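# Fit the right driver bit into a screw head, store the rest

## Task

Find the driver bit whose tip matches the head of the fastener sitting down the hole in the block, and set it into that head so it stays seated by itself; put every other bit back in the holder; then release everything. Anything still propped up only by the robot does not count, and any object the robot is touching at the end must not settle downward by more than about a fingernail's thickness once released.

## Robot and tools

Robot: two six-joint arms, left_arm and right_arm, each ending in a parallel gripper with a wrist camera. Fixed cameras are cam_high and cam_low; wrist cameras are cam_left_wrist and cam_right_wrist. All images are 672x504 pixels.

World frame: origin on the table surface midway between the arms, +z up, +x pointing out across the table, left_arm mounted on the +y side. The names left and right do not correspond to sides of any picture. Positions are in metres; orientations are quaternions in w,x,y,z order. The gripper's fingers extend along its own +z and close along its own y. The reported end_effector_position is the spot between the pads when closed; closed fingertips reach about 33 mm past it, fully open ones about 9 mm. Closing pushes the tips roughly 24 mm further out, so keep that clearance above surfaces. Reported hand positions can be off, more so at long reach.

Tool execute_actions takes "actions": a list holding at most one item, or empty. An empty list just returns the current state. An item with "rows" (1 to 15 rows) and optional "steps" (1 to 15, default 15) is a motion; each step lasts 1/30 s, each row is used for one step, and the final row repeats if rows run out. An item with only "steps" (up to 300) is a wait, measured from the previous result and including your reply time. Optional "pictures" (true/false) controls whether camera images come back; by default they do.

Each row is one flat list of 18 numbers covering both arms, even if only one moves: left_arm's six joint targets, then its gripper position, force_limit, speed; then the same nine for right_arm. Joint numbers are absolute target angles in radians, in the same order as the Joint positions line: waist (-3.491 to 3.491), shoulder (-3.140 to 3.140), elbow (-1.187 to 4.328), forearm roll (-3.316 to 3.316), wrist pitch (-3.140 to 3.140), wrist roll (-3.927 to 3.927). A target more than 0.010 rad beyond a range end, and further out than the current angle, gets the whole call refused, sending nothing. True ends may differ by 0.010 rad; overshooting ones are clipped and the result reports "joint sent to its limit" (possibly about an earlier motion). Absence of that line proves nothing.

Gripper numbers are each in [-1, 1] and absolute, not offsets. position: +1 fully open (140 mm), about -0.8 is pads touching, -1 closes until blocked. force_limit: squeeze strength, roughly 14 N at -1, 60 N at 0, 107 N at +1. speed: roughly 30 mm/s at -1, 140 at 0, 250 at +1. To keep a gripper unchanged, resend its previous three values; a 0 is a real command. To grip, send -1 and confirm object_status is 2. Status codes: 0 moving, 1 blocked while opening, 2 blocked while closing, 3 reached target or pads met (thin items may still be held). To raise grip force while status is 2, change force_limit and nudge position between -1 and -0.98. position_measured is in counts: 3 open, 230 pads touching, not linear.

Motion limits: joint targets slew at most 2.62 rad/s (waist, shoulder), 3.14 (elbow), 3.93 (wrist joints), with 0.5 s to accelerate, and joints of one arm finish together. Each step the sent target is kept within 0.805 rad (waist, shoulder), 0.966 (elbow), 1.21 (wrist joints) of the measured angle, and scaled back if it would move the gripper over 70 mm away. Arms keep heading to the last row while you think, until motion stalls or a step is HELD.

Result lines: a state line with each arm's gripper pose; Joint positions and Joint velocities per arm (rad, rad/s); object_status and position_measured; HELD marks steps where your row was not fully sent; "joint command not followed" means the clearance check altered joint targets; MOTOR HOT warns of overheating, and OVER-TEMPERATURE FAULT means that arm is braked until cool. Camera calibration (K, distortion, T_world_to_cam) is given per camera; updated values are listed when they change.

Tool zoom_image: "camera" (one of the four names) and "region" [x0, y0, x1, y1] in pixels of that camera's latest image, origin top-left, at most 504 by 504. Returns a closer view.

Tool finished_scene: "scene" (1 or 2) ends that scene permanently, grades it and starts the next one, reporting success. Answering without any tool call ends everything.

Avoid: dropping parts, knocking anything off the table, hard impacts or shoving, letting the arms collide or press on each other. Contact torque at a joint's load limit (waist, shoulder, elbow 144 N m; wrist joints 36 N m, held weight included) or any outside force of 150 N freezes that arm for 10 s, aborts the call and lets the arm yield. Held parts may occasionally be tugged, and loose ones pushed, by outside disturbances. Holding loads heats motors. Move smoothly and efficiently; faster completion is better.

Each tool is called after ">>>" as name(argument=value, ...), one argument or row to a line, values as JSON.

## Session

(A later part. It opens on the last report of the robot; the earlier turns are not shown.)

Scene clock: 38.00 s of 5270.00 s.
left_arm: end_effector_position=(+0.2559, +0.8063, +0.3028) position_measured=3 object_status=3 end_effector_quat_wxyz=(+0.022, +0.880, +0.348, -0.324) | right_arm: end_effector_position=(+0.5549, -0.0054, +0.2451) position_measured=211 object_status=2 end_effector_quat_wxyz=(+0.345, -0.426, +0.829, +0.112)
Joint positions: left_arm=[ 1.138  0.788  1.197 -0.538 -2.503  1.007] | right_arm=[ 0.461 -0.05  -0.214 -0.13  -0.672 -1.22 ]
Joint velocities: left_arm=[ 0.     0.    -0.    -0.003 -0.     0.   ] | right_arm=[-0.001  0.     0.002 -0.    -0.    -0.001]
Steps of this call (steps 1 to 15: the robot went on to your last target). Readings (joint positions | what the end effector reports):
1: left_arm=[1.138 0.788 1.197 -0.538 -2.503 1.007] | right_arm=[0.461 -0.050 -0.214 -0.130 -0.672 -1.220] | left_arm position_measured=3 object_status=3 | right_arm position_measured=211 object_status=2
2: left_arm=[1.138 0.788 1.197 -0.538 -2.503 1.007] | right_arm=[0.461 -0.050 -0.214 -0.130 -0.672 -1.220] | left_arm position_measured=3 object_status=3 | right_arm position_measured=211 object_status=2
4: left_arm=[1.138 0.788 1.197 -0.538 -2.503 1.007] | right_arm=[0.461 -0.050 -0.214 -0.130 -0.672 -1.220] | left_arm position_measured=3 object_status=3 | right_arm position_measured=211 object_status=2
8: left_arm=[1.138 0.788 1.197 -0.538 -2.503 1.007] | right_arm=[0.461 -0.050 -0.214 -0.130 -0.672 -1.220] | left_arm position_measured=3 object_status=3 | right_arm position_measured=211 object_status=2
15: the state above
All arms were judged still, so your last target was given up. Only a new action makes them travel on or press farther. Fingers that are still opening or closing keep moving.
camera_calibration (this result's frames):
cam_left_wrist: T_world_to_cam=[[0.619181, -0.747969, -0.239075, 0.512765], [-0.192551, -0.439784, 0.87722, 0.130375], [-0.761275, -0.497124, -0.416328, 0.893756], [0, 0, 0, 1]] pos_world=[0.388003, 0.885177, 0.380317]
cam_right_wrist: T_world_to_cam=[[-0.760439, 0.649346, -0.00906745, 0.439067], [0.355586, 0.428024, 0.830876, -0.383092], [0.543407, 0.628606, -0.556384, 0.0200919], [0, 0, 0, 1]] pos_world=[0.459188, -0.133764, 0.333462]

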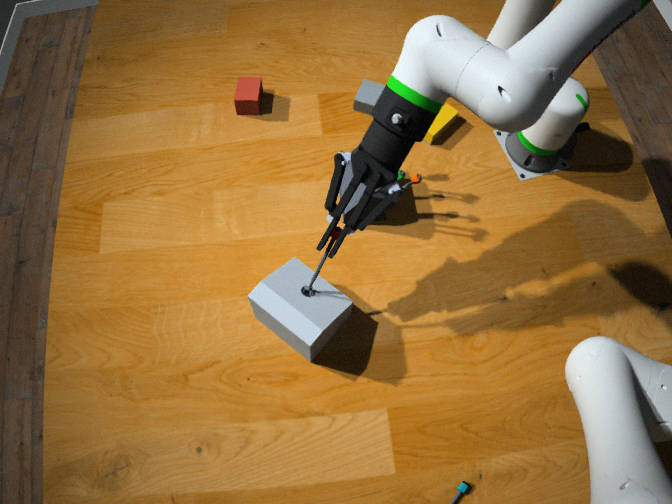

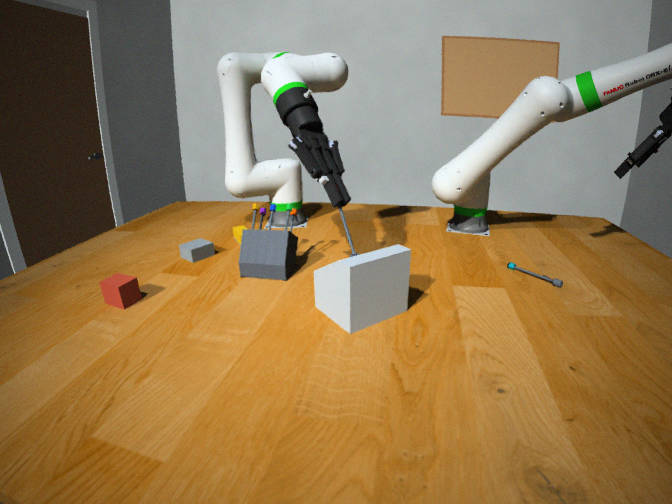

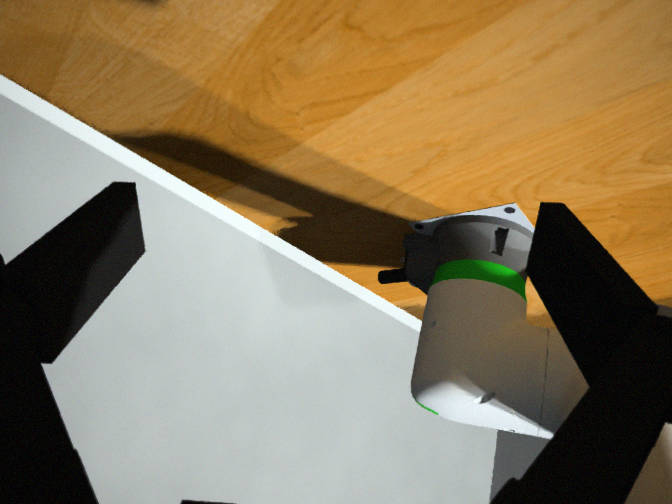

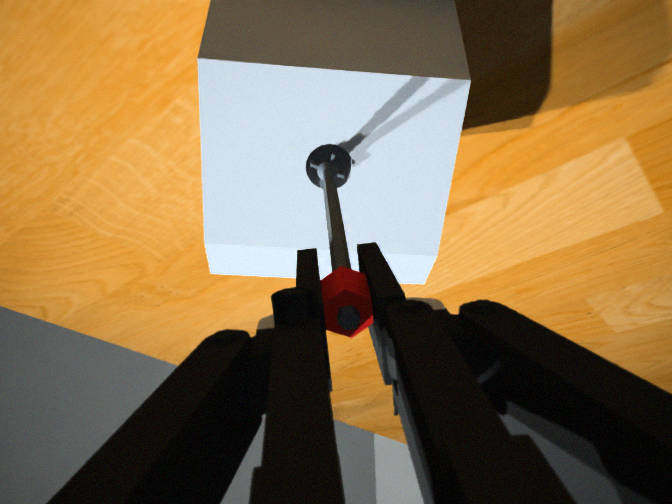

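>>> execute_actions(
  actions=[
    {"rows":[[1.138,0.788,1.197,-0.538,-2.503,1.007,1,0,0,0.4681,-0.0006,-0.2267,-0.13,-0.6097,-1.22,-0.98,0.6,-0.5]],"steps":15},
  ],
)

Scene clock: 41.60 s of 5270.00 s.
left_arm: end_effector_position=(+0.2559, +0.8063, +0.3028) position_measured=3 object_status=3 end_effector_quat_wxyz=(+0.022, +0.880, +0.348, -0.324) | right_arm: end_effector_position=(+0.5651, +0.0056, +0.2195) position_measured=211 object_status=2 end_effector_quat_wxyz=(+0.345, -0.426, +0.829, +0.111)
Joint positions: left_arm=[ 1.138  0.788  1.197 -0.538 -2.503  1.007] | right_arm=[ 0.468 -0.001 -0.227 -0.13  -0.61  -1.22 ]
Joint velocities: left_arm=[-0.    -0.001 -0.    -0.001 -0.     0.   ] | right_arm=[-0.    -0.     0.001  0.    -0.001 -0.001]
Steps of this call (steps 1 to 90: nothing new was sent; then 0.10 s passed at rest; steps 91 to 105: all 15 steps of this action). Readings (joint positions | what the end effector reports):
91: left_arm=[1.138 0.788 1.197 -0.538 -2.503 1.007] | right_arm=[0.461 -0.050 -0.213 -0.130 -0.672 -1.220] | left_arm position_measured=3 object_status=3 | right_arm position_measured=211 object_status=2
92: left_arm=[1.138 0.788 1.197 -0.538 -2.503 1.007] | right_arm=[0.462 -0.046 -0.214 -0.130 -0.667 -1.220] | left_arm position_measured=3 object_status=3 | right_arm position_measured=211 object_status=2
94: left_arm=[1.138 0.788 1.197 -0.538 -2.503 1.007] | right_arm=[0.465 -0.023 -0.220 -0.130 -0.638 -1.220] | left_arm position_measured=3 object_status=3 | right_arm position_measured=211 object_status=2
98: left_arm=[1.138 0.788 1.197 -0.538 -2.503 1.007] | right_arm=[0.468 -0.001 -0.226 -0.130 -0.610 -1.220] | left_arm position_measured=3 object_status=3 | right_arm position_measured=211 object_status=2
105: the state above
camera_calibration (this result's frames):
cam_left_wrist: T_world_to_cam=[[0.619181, -0.747969, -0.239075, 0.512766], [-0.192551, -0.439784, 0.87722, 0.130375], [-0.761275, -0.497124, -0.416328, 0.893756], [0, 0, 0, 1]] pos_world=[0.388003, 0.885177, 0.380317]
cam_right_wrist: T_world_to_cam=[[-0.759856, 0.650003, -0.0106949, 0.439532], [0.355278, 0.428986, 0.830511, -0.369864], [0.544423, 0.627269, -0.556899, -0.0070972], [0, 0, 0, 1]] pos_world=[0.46925, -0.122579, 0.307925]

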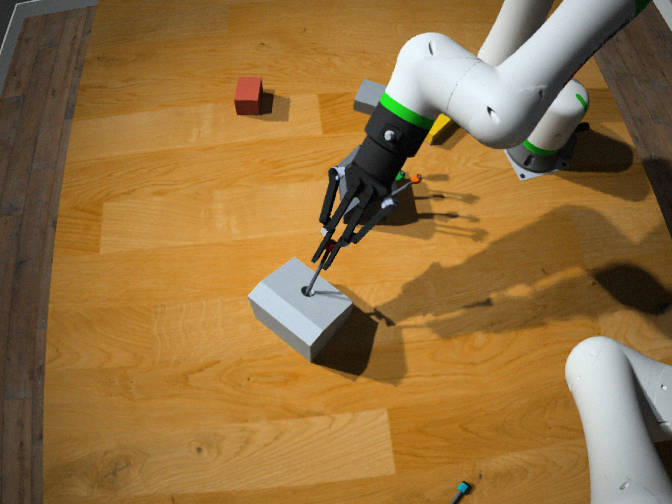

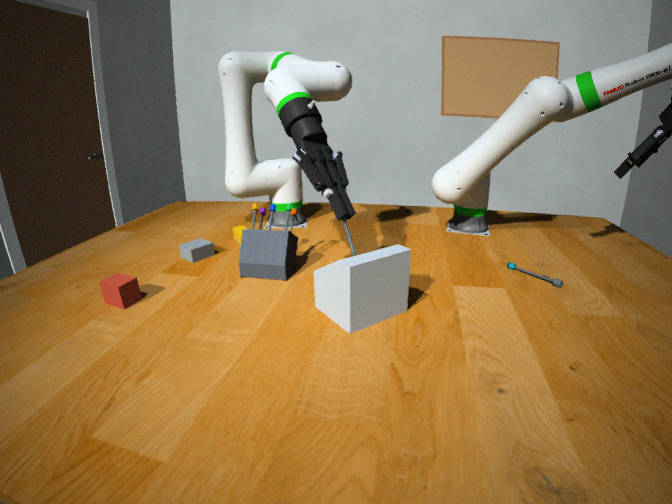

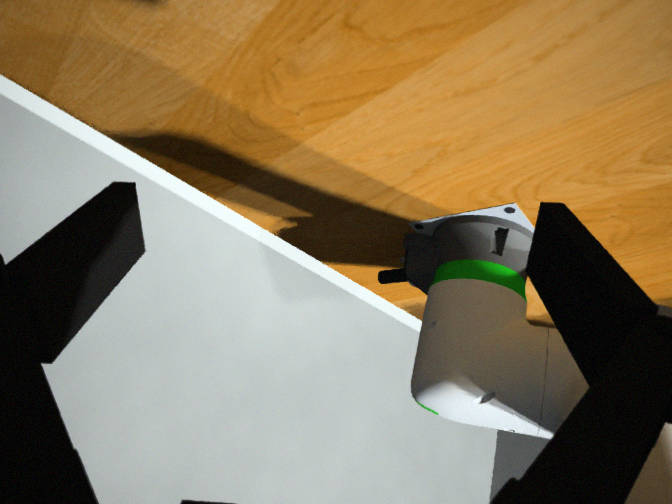

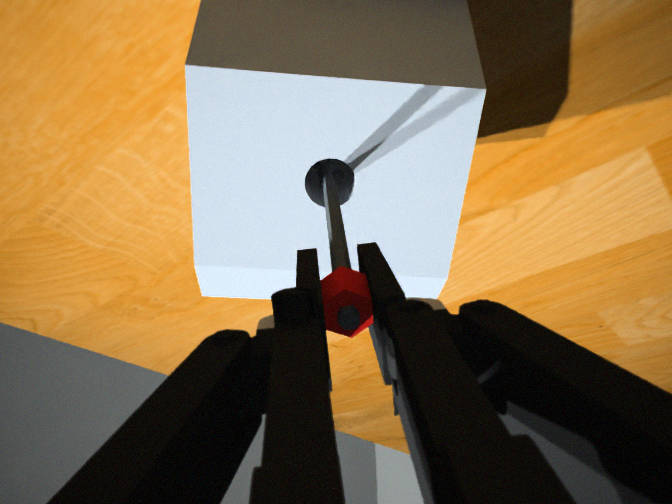

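>>> execute_actions(
  actions=[
    {"rows":[[1.138,0.788,1.197,-0.538,-2.503,1.007,1,0,0,0.4751,0.0522,-0.2348,-0.13,-0.5488,-1.22,-0.98,0.6,-0.5]],"steps":15},
  ],
)

>>> zoom_image(
  camera="cam_right_wrist",
  region=[250,130,430,350],
)

Scene clock: 42.60 s of 5270.00 s.
left_arm: end_effector_position=(+0.2559, +0.8063, +0.3028) position_measured=3 object_status=3 end_effector_quat_wxyz=(+0.022, +0.880, +0.348, -0.324) | right_arm: end_effector_position=(+0.5751, +0.0166, +0.1935) position_measured=211 object_status=2 end_effector_quat_wxyz=(+0.345, -0.426, +0.829, +0.110)
Joint positions: left_arm=[ 1.138  0.788  1.197 -0.538 -2.503  1.007] | right_arm=[ 0.475  0.052 -0.235 -0.13  -0.549 -1.22 ]
Joint velocities: left_arm=[-0.     0.     0.     0.002 -0.    -0.   ] | right_arm=[-0.     0.     0.002  0.    -0.     0.   ]
Steps of this call (steps 1 to 15: the robot went on to your last target; steps 16 to 30: all 15 steps of this action). Readings (joint positions | what the end effector reports):
16: left_arm=[1.138 0.788 1.197 -0.538 -2.503 1.007] | right_arm=[0.468 -0.000 -0.227 -0.130 -0.609 -1.220] | left_arm position_measured=3 object_status=3 | right_arm position_measured=211 object_status=2
17: left_arm=[1.138 0.788 1.197 -0.538 -2.503 1.007] | right_arm=[0.468 0.003 -0.227 -0.130 -0.605 -1.220] | left_arm position_measured=3 object_status=3 | right_arm position_measured=211 object_status=2
19: left_arm=[1.138 0.788 1.197 -0.538 -2.503 1.007] | right_arm=[0.471 0.026 -0.231 -0.130 -0.579 -1.220] | left_arm position_measured=3 object_status=3 | right_arm position_measured=211 object_status=2
23: left_arm=[1.138 0.788 1.197 -0.538 -2.503 1.007] | right_arm=[0.475 0.052 -0.235 -0.130 -0.549 -1.220] | left_arm position_measured=3 object_status=3 | right_arm position_measured=211 object_status=2
30: the state above
camera_calibration (this result's frames):
cam_left_wrist: T_world_to_cam=[[0.619181, -0.747969, -0.239074, 0.512765], [-0.192551, -0.439783, 0.87722, 0.130375], [-0.761275, -0.497124, -0.416328, 0.893756], [0, 0, 0, 1]] pos_world=[0.388003, 0.885177, 0.380317]
cam_right_wrist: T_world_to_cam=[[-0.75936, 0.650556, -0.0122367, 0.439671], [0.355172, 0.430185, 0.829936, -0.356424], [0.545183, 0.625874, -0.557725, -0.0341454], [0, 0, 0, 1]] pos_world=[0.479076, -0.111331, 0.282146]

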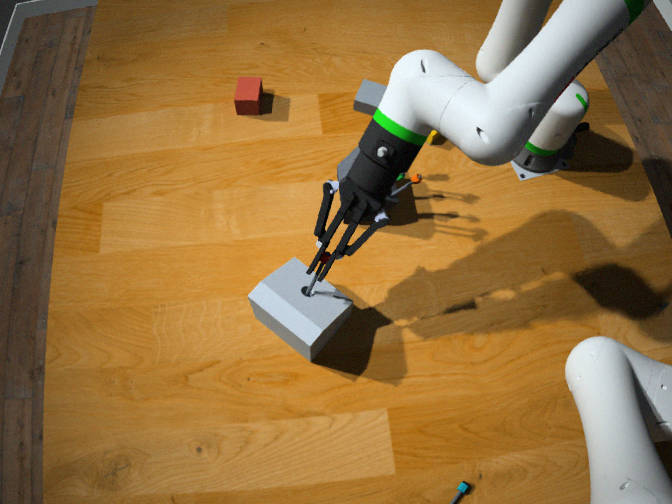

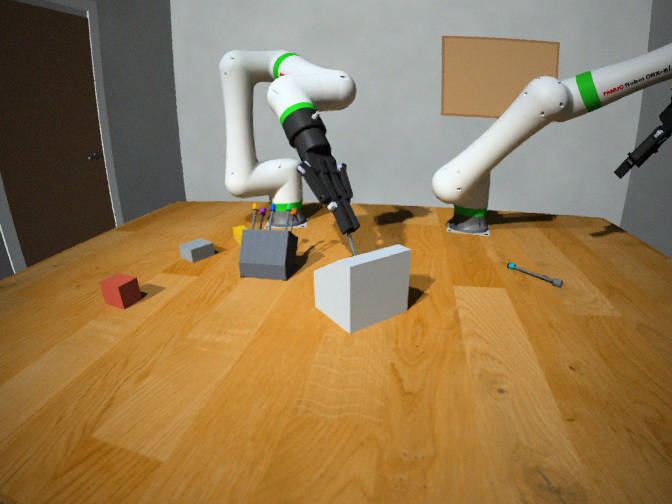

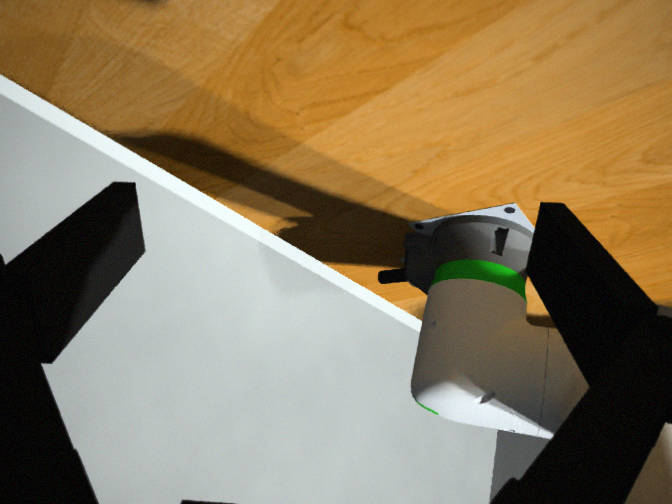

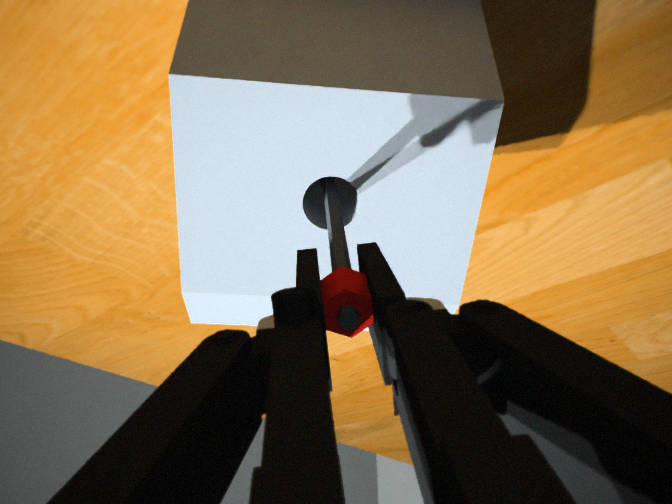

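Region (250, 130, 430, 350) of cam_right_wrist's 672x504 image, scaled by 2.291, with more detail than that image has; it fills the left 412 columns of this view, and the rest is white.

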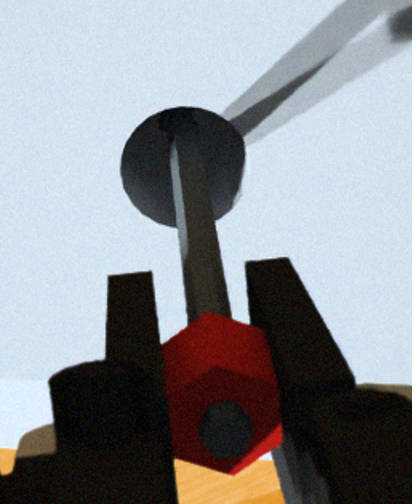

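Next 1 cm steps (a≈.0186, b≈-.0015).

>>> execute_actions(
  actions=[
    {"rows":[[1.138,0.788,1.197,-0.538,-2.503,1.007,1,0,0,0.4774,0.0706,-0.2365,-0.13,-0.5287,-1.22,-0.98,0.6,-0.5]],"steps":15},
  ],
)

>>> execute_actions(
  actions=[
    {"rows":[[1.138,0.788,1.197,-0.538,-2.503,1.007,1,0,0,0.4797,0.0894,-0.2376,-0.13,-0.5088,-1.22,-0.98,0.6,-0.5]],"steps":15},
  ],
)

Scene clock: 43.80 s of 5270.00 s.
left_arm: end_effector_position=(+0.2559, +0.8063, +0.3028) position_measured=3 object_status=3 end_effector_quat_wxyz=(+0.022, +0.880, +0.348, -0.324) | right_arm: end_effector_position=(+0.5786, +0.0203, +0.1849) position_measured=211 object_status=2 end_effector_quat_wxyz=(+0.345, -0.426, +0.829, +0.110)
Joint positions: left_arm=[ 1.138  0.788  1.197 -0.538 -2.503  1.007] | right_arm=[ 0.477  0.071 -0.236 -0.13  -0.529 -1.22 ]
Joint velocities: left_arm=[-0.     0.001 -0.     0.001  0.001  0.   ] | right_arm=[ 0.     0.    -0.001 -0.    -0.    -0.   ]
Steps of this call (steps 1 to 15: the robot went on to your last target; steps 16 to 21: nothing new was sent; steps 22 to 36: all 15 steps of this action). Readings (joint positions | what the end effector reports):
22: left_arm=[1.138 0.788 1.197 -0.538 -2.503 1.007] | right_arm=[0.475 0.052 -0.235 -0.130 -0.549 -1.220] | left_arm position_measured=3 object_status=3 | right_arm position_measured=211 object_status=2
23: left_arm=[1.138 0.788 1.197 -0.538 -2.503 1.007] | right_arm=[0.476 0.056 -0.235 -0.130 -0.545 -1.220] | left_arm position_measured=3 object_status=3 | right_arm position_measured=211 object_status=2
25: left_arm=[1.138 0.788 1.197 -0.538 -2.503 1.007] | right_arm=[0.477 0.069 -0.236 -0.130 -0.531 -1.220] | left_arm position_measured=3 object_status=3 | right_arm position_measured=211 object_status=2
29: left_arm=[1.138 0.788 1.197 -0.538 -2.503 1.007] | right_arm=[0.477 0.071 -0.236 -0.130 -0.529 -1.220] | left_arm position_measured=3 object_status=3 | right_arm position_measured=211 object_status=2
36: the state above
camera_calibration (this result's frames):
cam_left_wrist: T_world_to_cam=[[0.619181, -0.747969, -0.239075, 0.512765], [-0.19255, -0.439784, 0.87722, 0.130375], [-0.761275, -0.497124, -0.416328, 0.893756], [0, 0, 0, 1]] pos_world=[0.388003, 0.885177, 0.380317]
cam_right_wrist: T_world_to_cam=[[-0.759298, 0.650609, -0.01325, 0.439915], [0.354675, 0.430826, 0.829816, -0.351853], [0.545594, 0.625378, -0.55788, -0.0433336], [0, 0, 0, 1]] pos_world=[0.482463, -0.107525, 0.273627]

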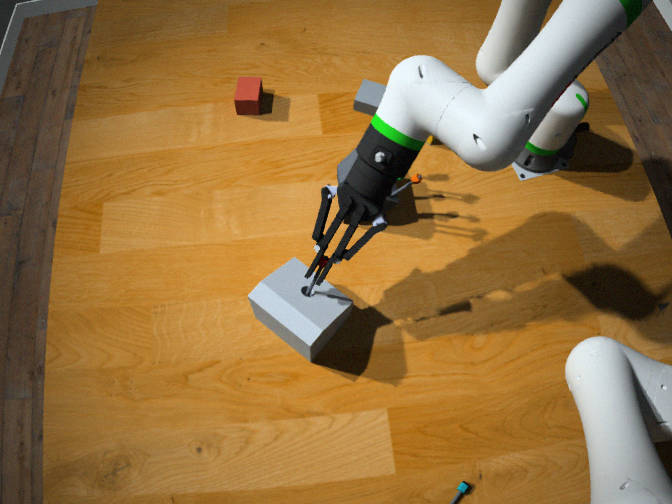

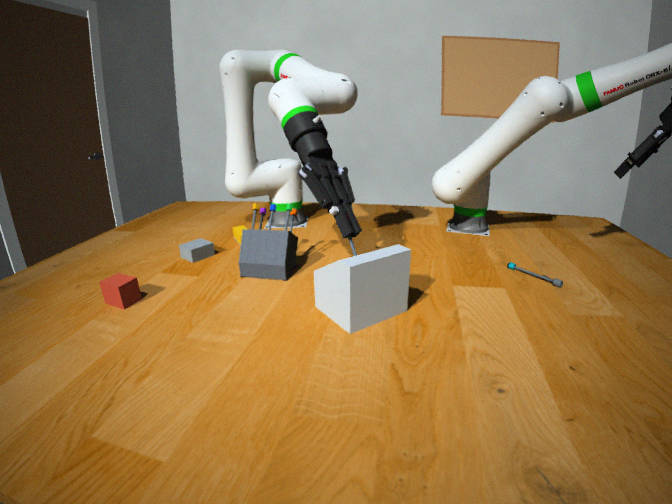

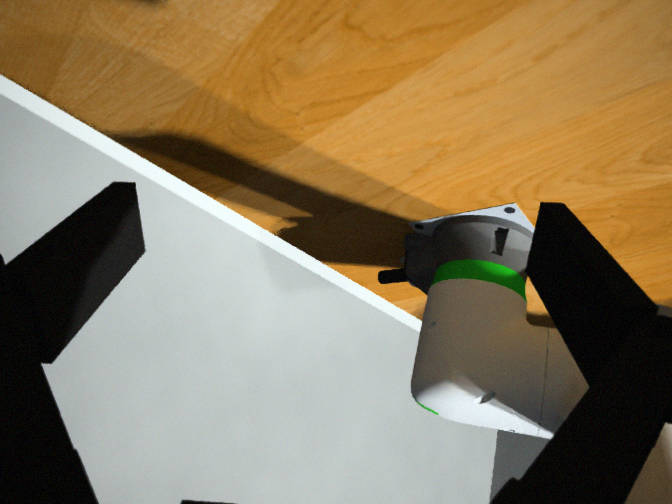

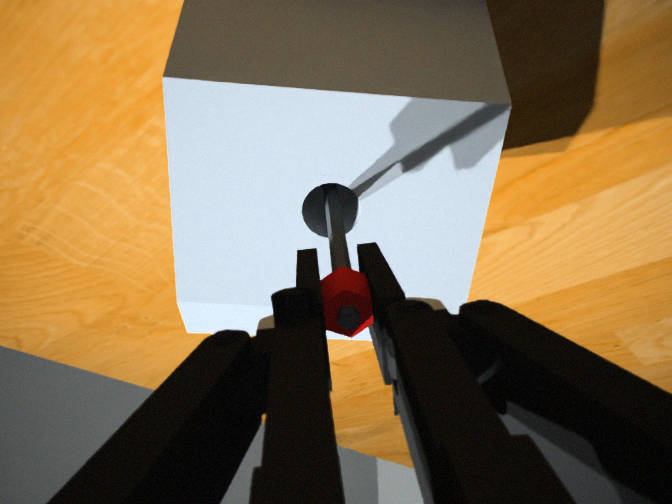

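Scene clock: 44.30 s of 5270.00 s.
left_arm: end_effector_position=(+0.2559, +0.8063, +0.3028) position_measured=3 object_status=3 end_effector_quat_wxyz=(+0.022, +0.880, +0.348, -0.324) | right_arm: end_effector_position=(+0.5818, +0.0240, +0.1761) position_measured=211 object_status=2 end_effector_quat_wxyz=(+0.345, -0.426, +0.829, +0.109)
Joint positions: left_arm=[ 1.138  0.788  1.197 -0.538 -2.503  1.007] | right_arm=[ 0.48   0.089 -0.238 -0.13  -0.509 -1.22 ]
Joint velocities: left_arm=[-0.001  0.001 -0.    -0.    -0.     0.   ] | right_arm=[-0.001  0.    -0.001 -0.    -0.001  0.001]
Steps of this call (steps 1 to 15: all 15 steps of this action). Readings (joint positions | what the end effector reports):
1: left_arm=[1.138 0.788 1.197 -0.538 -2.503 1.007] | right_arm=[0.477 0.071 -0.236 -0.130 -0.528 -1.220] | left_arm position_measured=3 object_status=3 | right_arm position_measured=211 object_status=2
2: left_arm=[1.138 0.788 1.197 -0.538 -2.503 1.007] | right_arm=[0.478 0.074 -0.237 -0.130 -0.525 -1.220] | left_arm position_measured=3 object_status=3 | right_arm position_measured=211 object_status=2
4: left_arm=[1.138 0.788 1.197 -0.538 -2.503 1.007] | right_arm=[0.479 0.088 -0.238 -0.130 -0.511 -1.220] | left_arm position_measured=3 object_status=3 | right_arm position_measured=211 object_status=2
8: left_arm=[1.138 0.788 1.197 -0.538 -2.503 1.007] | right_arm=[0.480 0.089 -0.238 -0.130 -0.509 -1.220] | left_arm position_measured=3 object_status=3 | right_arm position_measured=211 object_status=2
15: the state above
camera_calibration (this result's frames):
cam_left_wrist: T_world_to_cam=[[0.619181, -0.747969, -0.239075, 0.512765], [-0.19255, -0.439784, 0.87722, 0.130375], [-0.761275, -0.497124, -0.416328, 0.893756], [0, 0, 0, 1]] pos_world=[0.388003, 0.885177, 0.380317]
cam_right_wrist: T_world_to_cam=[[-0.75916, 0.650757, -0.0138646, 0.439921], [0.354642, 0.431392, 0.829536, -0.347195], [0.545807, 0.624833, -0.558281, -0.0523765], [0, 0, 0, 1]] pos_world=[0.485688, -0.103778, 0.264869]

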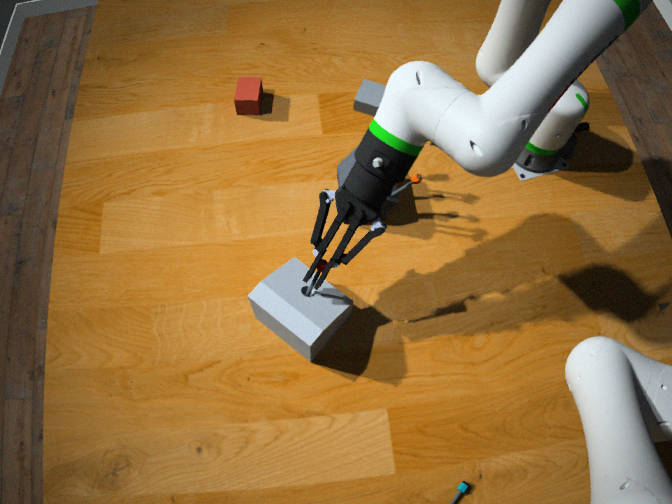

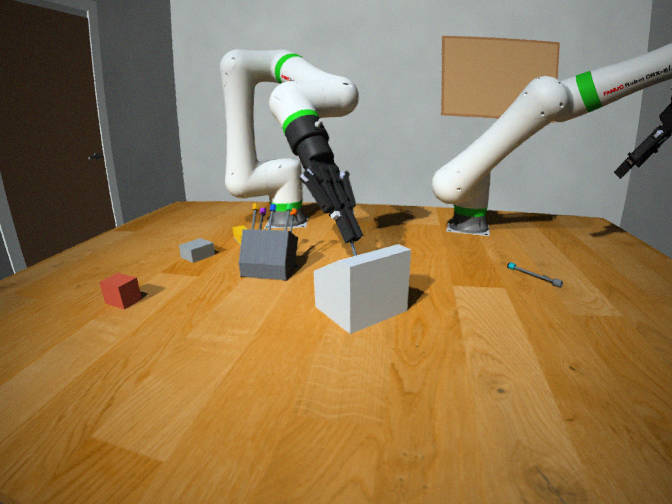

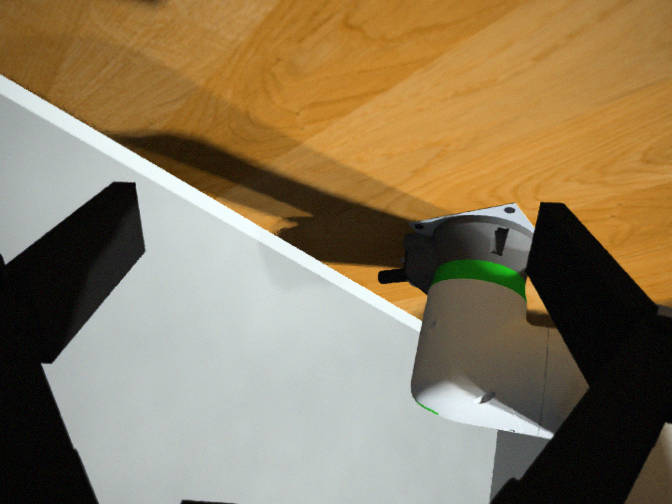

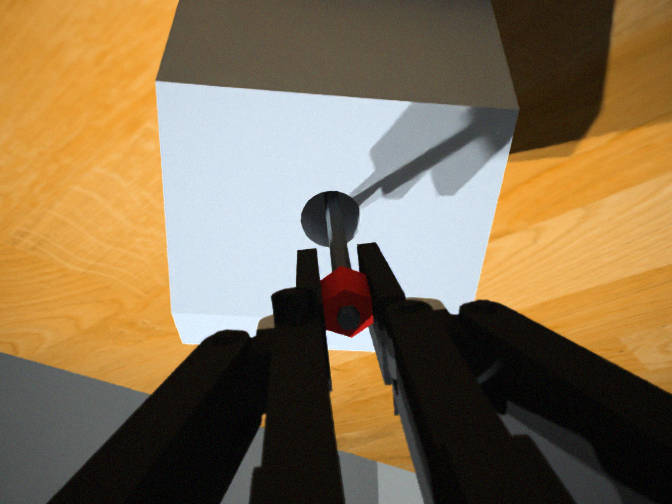

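No slip yet. 6 mm more.

>>> execute_actions(
  actions=[
    {"rows":[[1.138,0.788,1.197,-0.538,-2.503,1.007,1,0,0,0.4811,0.1008,-0.238,-0.13,-0.497,-1.22,-0.98,0.6,-0.5]],"steps":15},
  ],
)

Scene clock: 45.13 s of 5270.00 s.
left_arm: end_effector_position=(+0.2559, +0.8063, +0.3028) position_measured=3 object_status=3 end_effector_quat_wxyz=(+0.022, +0.880, +0.348, -0.324) | right_arm: end_effector_position=(+0.5839, +0.0264, +0.1711) position_measured=211 object_status=2 end_effector_quat_wxyz=(+0.345, -0.426, +0.829, +0.109)
Joint positions: left_arm=[ 1.138  0.788  1.197 -0.538 -2.503  1.007] | right_arm=[ 0.481  0.101 -0.238 -0.13  -0.497 -1.22 ]
Joint velocities: left_arm=[ 0.     0.001 -0.    -0.001  0.001  0.   ] | right_arm=[-0.001  0.    -0.     0.     0.    -0.   ]
Steps of this call (steps 1 to 10: the robot went on to your last target; steps 11 to 25: all 15 steps of this action). Readings (joint positions | what the end effector reports):
11: left_arm=[1.138 0.788 1.197 -0.538 -2.503 1.007] | right_arm=[0.480 0.090 -0.238 -0.130 -0.509 -1.220] | left_arm position_measured=3 object_status=3 | right_arm position_measured=211 object_status=2
12: left_arm=[1.138 0.788 1.197 -0.538 -2.503 1.007] | right_arm=[0.480 0.093 -0.238 -0.130 -0.505 -1.220] | left_arm position_measured=3 object_status=3 | right_arm position_measured=211 object_status=2
14: left_arm=[1.138 0.788 1.197 -0.538 -2.503 1.007] | right_arm=[0.481 0.100 -0.238 -0.130 -0.498 -1.220] | left_arm position_measured=3 object_status=3 | right_arm position_measured=211 object_status=2
18: left_arm=[1.138 0.788 1.197 -0.538 -2.503 1.007] | right_arm=[0.481 0.101 -0.238 -0.130 -0.497 -1.220] | left_arm position_measured=3 object_status=3 | right_arm position_measured=211 object_status=2
25: the state above
camera_calibration (this result's frames):
cam_left_wrist: T_world_to_cam=[[0.619181, -0.747969, -0.239075, 0.512765], [-0.192551, -0.439784, 0.87722, 0.130375], [-0.761275, -0.497124, -0.416328, 0.893756], [0, 0, 0, 1]] pos_world=[0.388003, 0.885177, 0.380317]
cam_right_wrist: T_world_to_cam=[[-0.759105, 0.650811, -0.0143035, 0.439947], [0.354284, 0.43147, 0.829649, -0.344652], [0.546116, 0.624723, -0.558103, -0.0580004], [0, 0, 0, 1]] pos_world=[0.487745, -0.101381, 0.259863]

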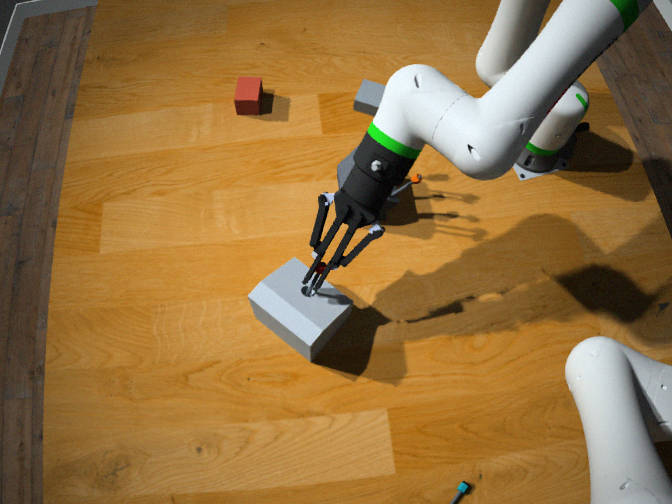

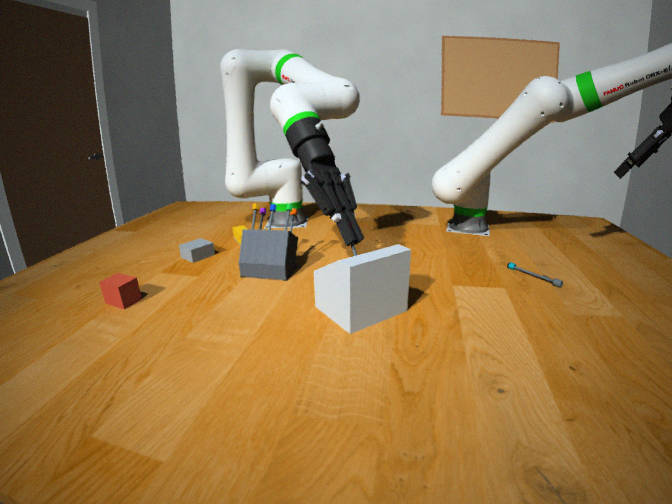

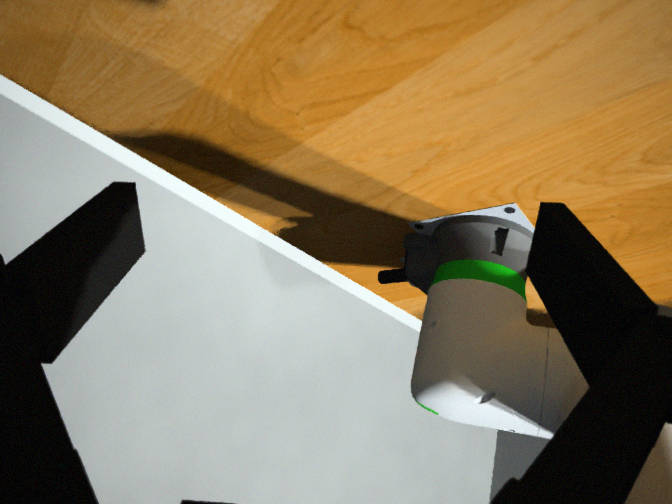

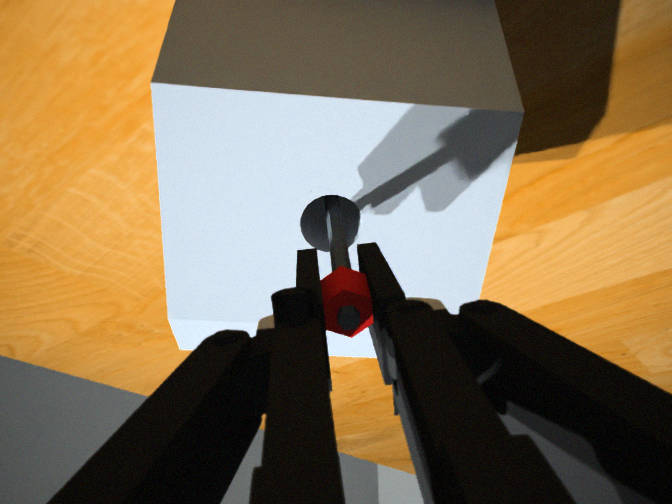

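>>> execute_actions(
  actions=[
    {"rows":[[1.138,0.788,1.197,-0.538,-2.503,1.007,1,0,0,0.4825,0.1123,-0.2382,-0.13,-0.4853,-1.22,-0.98,0.6,-0.5]],"steps":15},
  ],
)

Scene clock: 46.10 s of 5270.00 s.
left_arm: end_effector_position=(+0.2559, +0.8063, +0.3028) position_measured=3 object_status=3 end_effector_quat_wxyz=(+0.022, +0.880, +0.348, -0.324) | right_arm: end_effector_position=(+0.5858, +0.0285, +0.1657) position_measured=211 object_status=2 end_effector_quat_wxyz=(+0.345, -0.426, +0.829, +0.109)
Joint positions: left_arm=[ 1.138  0.788  1.197 -0.538 -2.503  1.007] | right_arm=[ 0.482  0.112 -0.238 -0.13  -0.485 -1.22 ]
Joint velocities: left_arm=[-0.    -0.001 -0.     0.001 -0.001 -0.   ] | right_arm=[ 0.001 -0.     0.     0.    -0.     0.   ]
Steps of this call (steps 1 to 14: the robot went on to your last target; steps 15 to 29: all 15 steps of this action). Readings (joint positions | what the end effector reports):
15: left_arm=[1.138 0.788 1.197 -0.538 -2.503 1.007] | right_arm=[0.481 0.101 -0.238 -0.130 -0.497 -1.220] | left_arm position_measured=3 object_status=3 | right_arm position_measured=211 object_status=2
16: left_arm=[1.138 0.788 1.197 -0.538 -2.503 1.007] | right_arm=[0.481 0.104 -0.238 -0.130 -0.493 -1.220] | left_arm position_measured=3 object_status=3 | right_arm position_measured=211 object_status=2
18: left_arm=[1.138 0.788 1.197 -0.538 -2.503 1.007] | right_arm=[0.482 0.112 -0.238 -0.130 -0.486 -1.220] | left_arm position_measured=3 object_status=3 | right_arm position_measured=211 object_status=2
22: left_arm=[1.138 0.788 1.197 -0.538 -2.503 1.007] | right_arm=[0.482 0.112 -0.238 -0.130 -0.485 -1.220] | left_arm position_measured=3 object_status=3 | right_arm position_measured=211 object_status=2
29: the state above
camera_calibration (this result's frames):
cam_left_wrist: T_world_to_cam=[[0.619181, -0.747969, -0.239075, 0.512765], [-0.192551, -0.439784, 0.87722, 0.130375], [-0.761275, -0.497124, -0.416328, 0.893756], [0, 0, 0, 1]] pos_world=[0.388003, 0.885177, 0.380317]
cam_right_wrist: T_world_to_cam=[[-0.759134, 0.650764, -0.0149363, 0.440047], [0.354197, 0.432215, 0.829298, -0.341634], [0.546132, 0.624257, -0.558607, -0.0632949], [0, 0, 0, 1]] pos_world=[0.489627, -0.099195, 0.254532]

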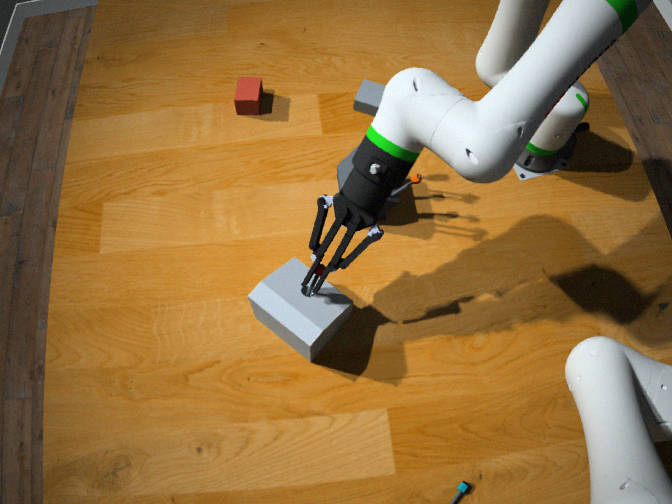

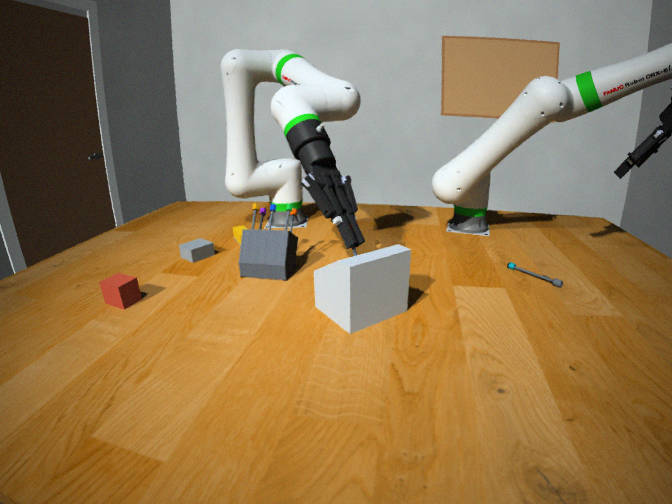

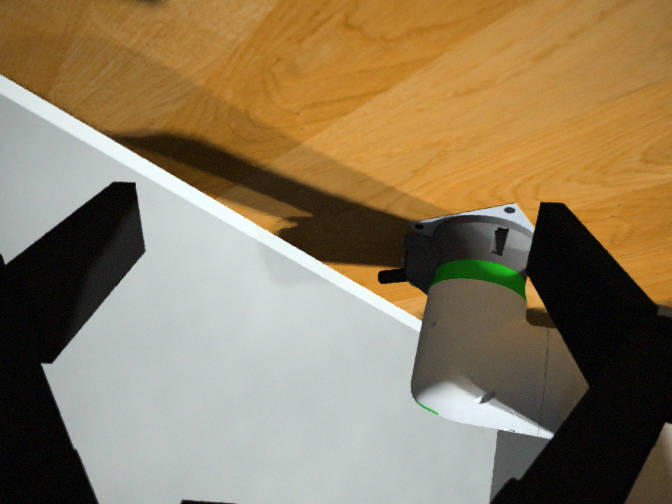

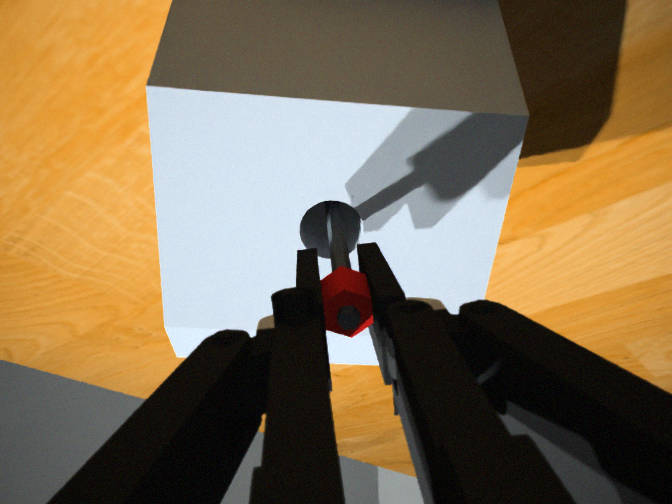

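Deeper hole. Continue.

>>> execute_actions(
  actions=[
    {"rows":[[1.138,0.788,1.197,-0.538,-2.503,1.007,1,0,0,0.4839,0.1239,-0.2382,-0.13,-0.4737,-1.22,-0.98,0.6,-0.5]],"steps":15},
  ],
)

Scene clock: 47.27 s of 5270.00 s.
left_arm: end_effector_position=(+0.2559, +0.8063, +0.3028) position_measured=3 object_status=3 end_effector_quat_wxyz=(+0.022, +0.880, +0.348, -0.324) | right_arm: end_effector_position=(+0.5879, +0.0308, +0.1607) position_measured=211 object_status=2 end_effector_quat_wxyz=(+0.345, -0.426, +0.829, +0.109)
Joint positions: left_arm=[ 1.138  0.788  1.197 -0.538 -2.503  1.007] | right_arm=[ 0.484  0.124 -0.238 -0.13  -0.474 -1.22 ]
Joint velocities: left_arm=[ 0.    -0.002  0.    -0.     0.001  0.   ] | right_arm=[ 0.     0.     0.     0.    -0.     0.002]
Steps of this call (steps 1 to 15: the robot went on to your last target; steps 16 to 20: nothing new was sent; steps 21 to 35: all 15 steps of this action). Readings (joint positions | what the end effector reports):
21: left_arm=[1.138 0.788 1.197 -0.538 -2.503 1.007] | right_arm=[0.483 0.113 -0.238 -0.130 -0.485 -1.220] | left_arm position_measured=3 object_status=3 | right_arm position_measured=211 object_status=2
22: left_arm=[1.138 0.788 1.197 -0.538 -2.503 1.007] | right_arm=[0.483 0.116 -0.238 -0.130 -0.482 -1.220] | left_arm position_measured=3 object_status=3 | right_arm position_measured=211 object_status=2
24: left_arm=[1.138 0.788 1.197 -0.538 -2.503 1.007] | right_arm=[0.484 0.124 -0.238 -0.130 -0.474 -1.220] | left_arm position_measured=3 object_status=3 | right_arm position_measured=211 object_status=2
28: left_arm=[1.138 0.788 1.197 -0.538 -2.503 1.007] | right_arm=[0.484 0.124 -0.238 -0.130 -0.474 -1.220] | left_arm position_measured=3 object_status=3 | right_arm position_measured=211 object_status=2
35: the state above
camera_calibration (this result's frames):
cam_left_wrist: T_world_to_cam=[[0.619181, -0.747969, -0.239075, 0.512765], [-0.19255, -0.439784, 0.87722, 0.130375], [-0.761275, -0.497124, -0.416328, 0.893756], [0, 0, 0, 1]] pos_world=[0.388003, 0.885177, 0.380317]
cam_right_wrist: T_world_to_cam=[[-0.759074, 0.650826, -0.0152772, 0.439995], [0.353934, 0.43227, 0.829381, -0.339071], [0.546387, 0.624154, -0.558474, -0.0688627], [0, 0, 0, 1]] pos_world=[0.491623, -0.0968084, 0.249483]

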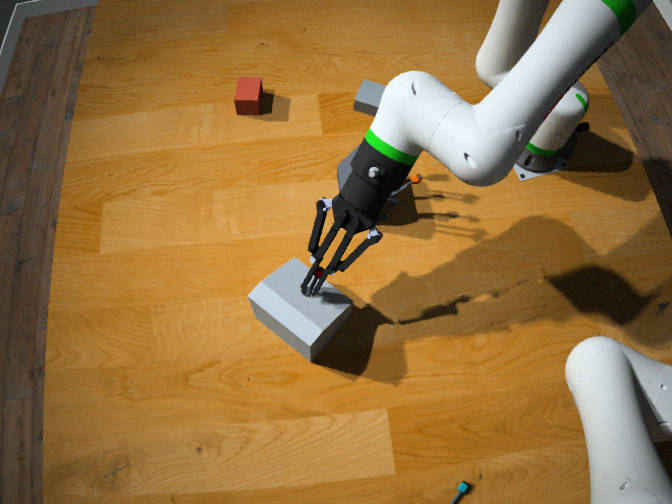

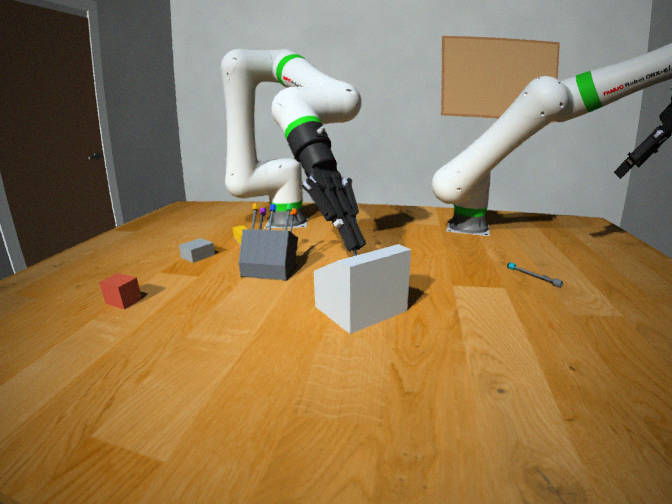

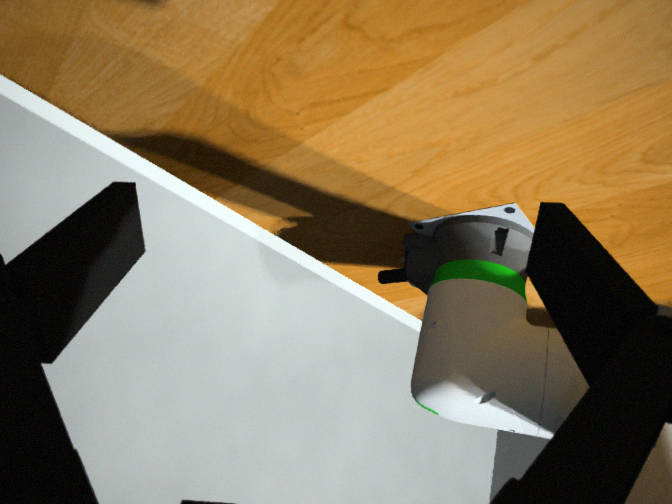

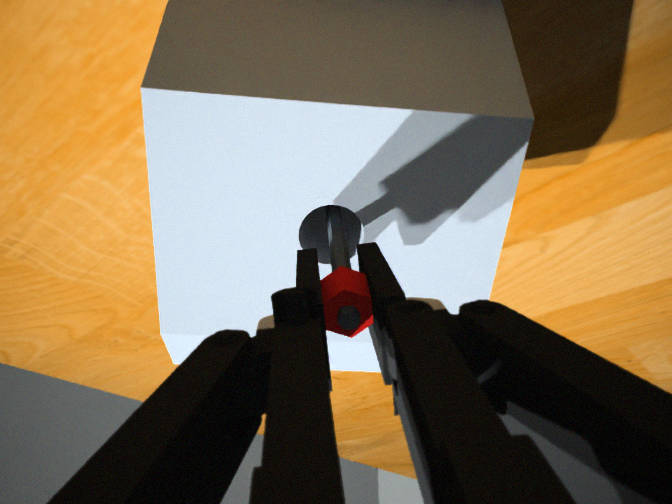

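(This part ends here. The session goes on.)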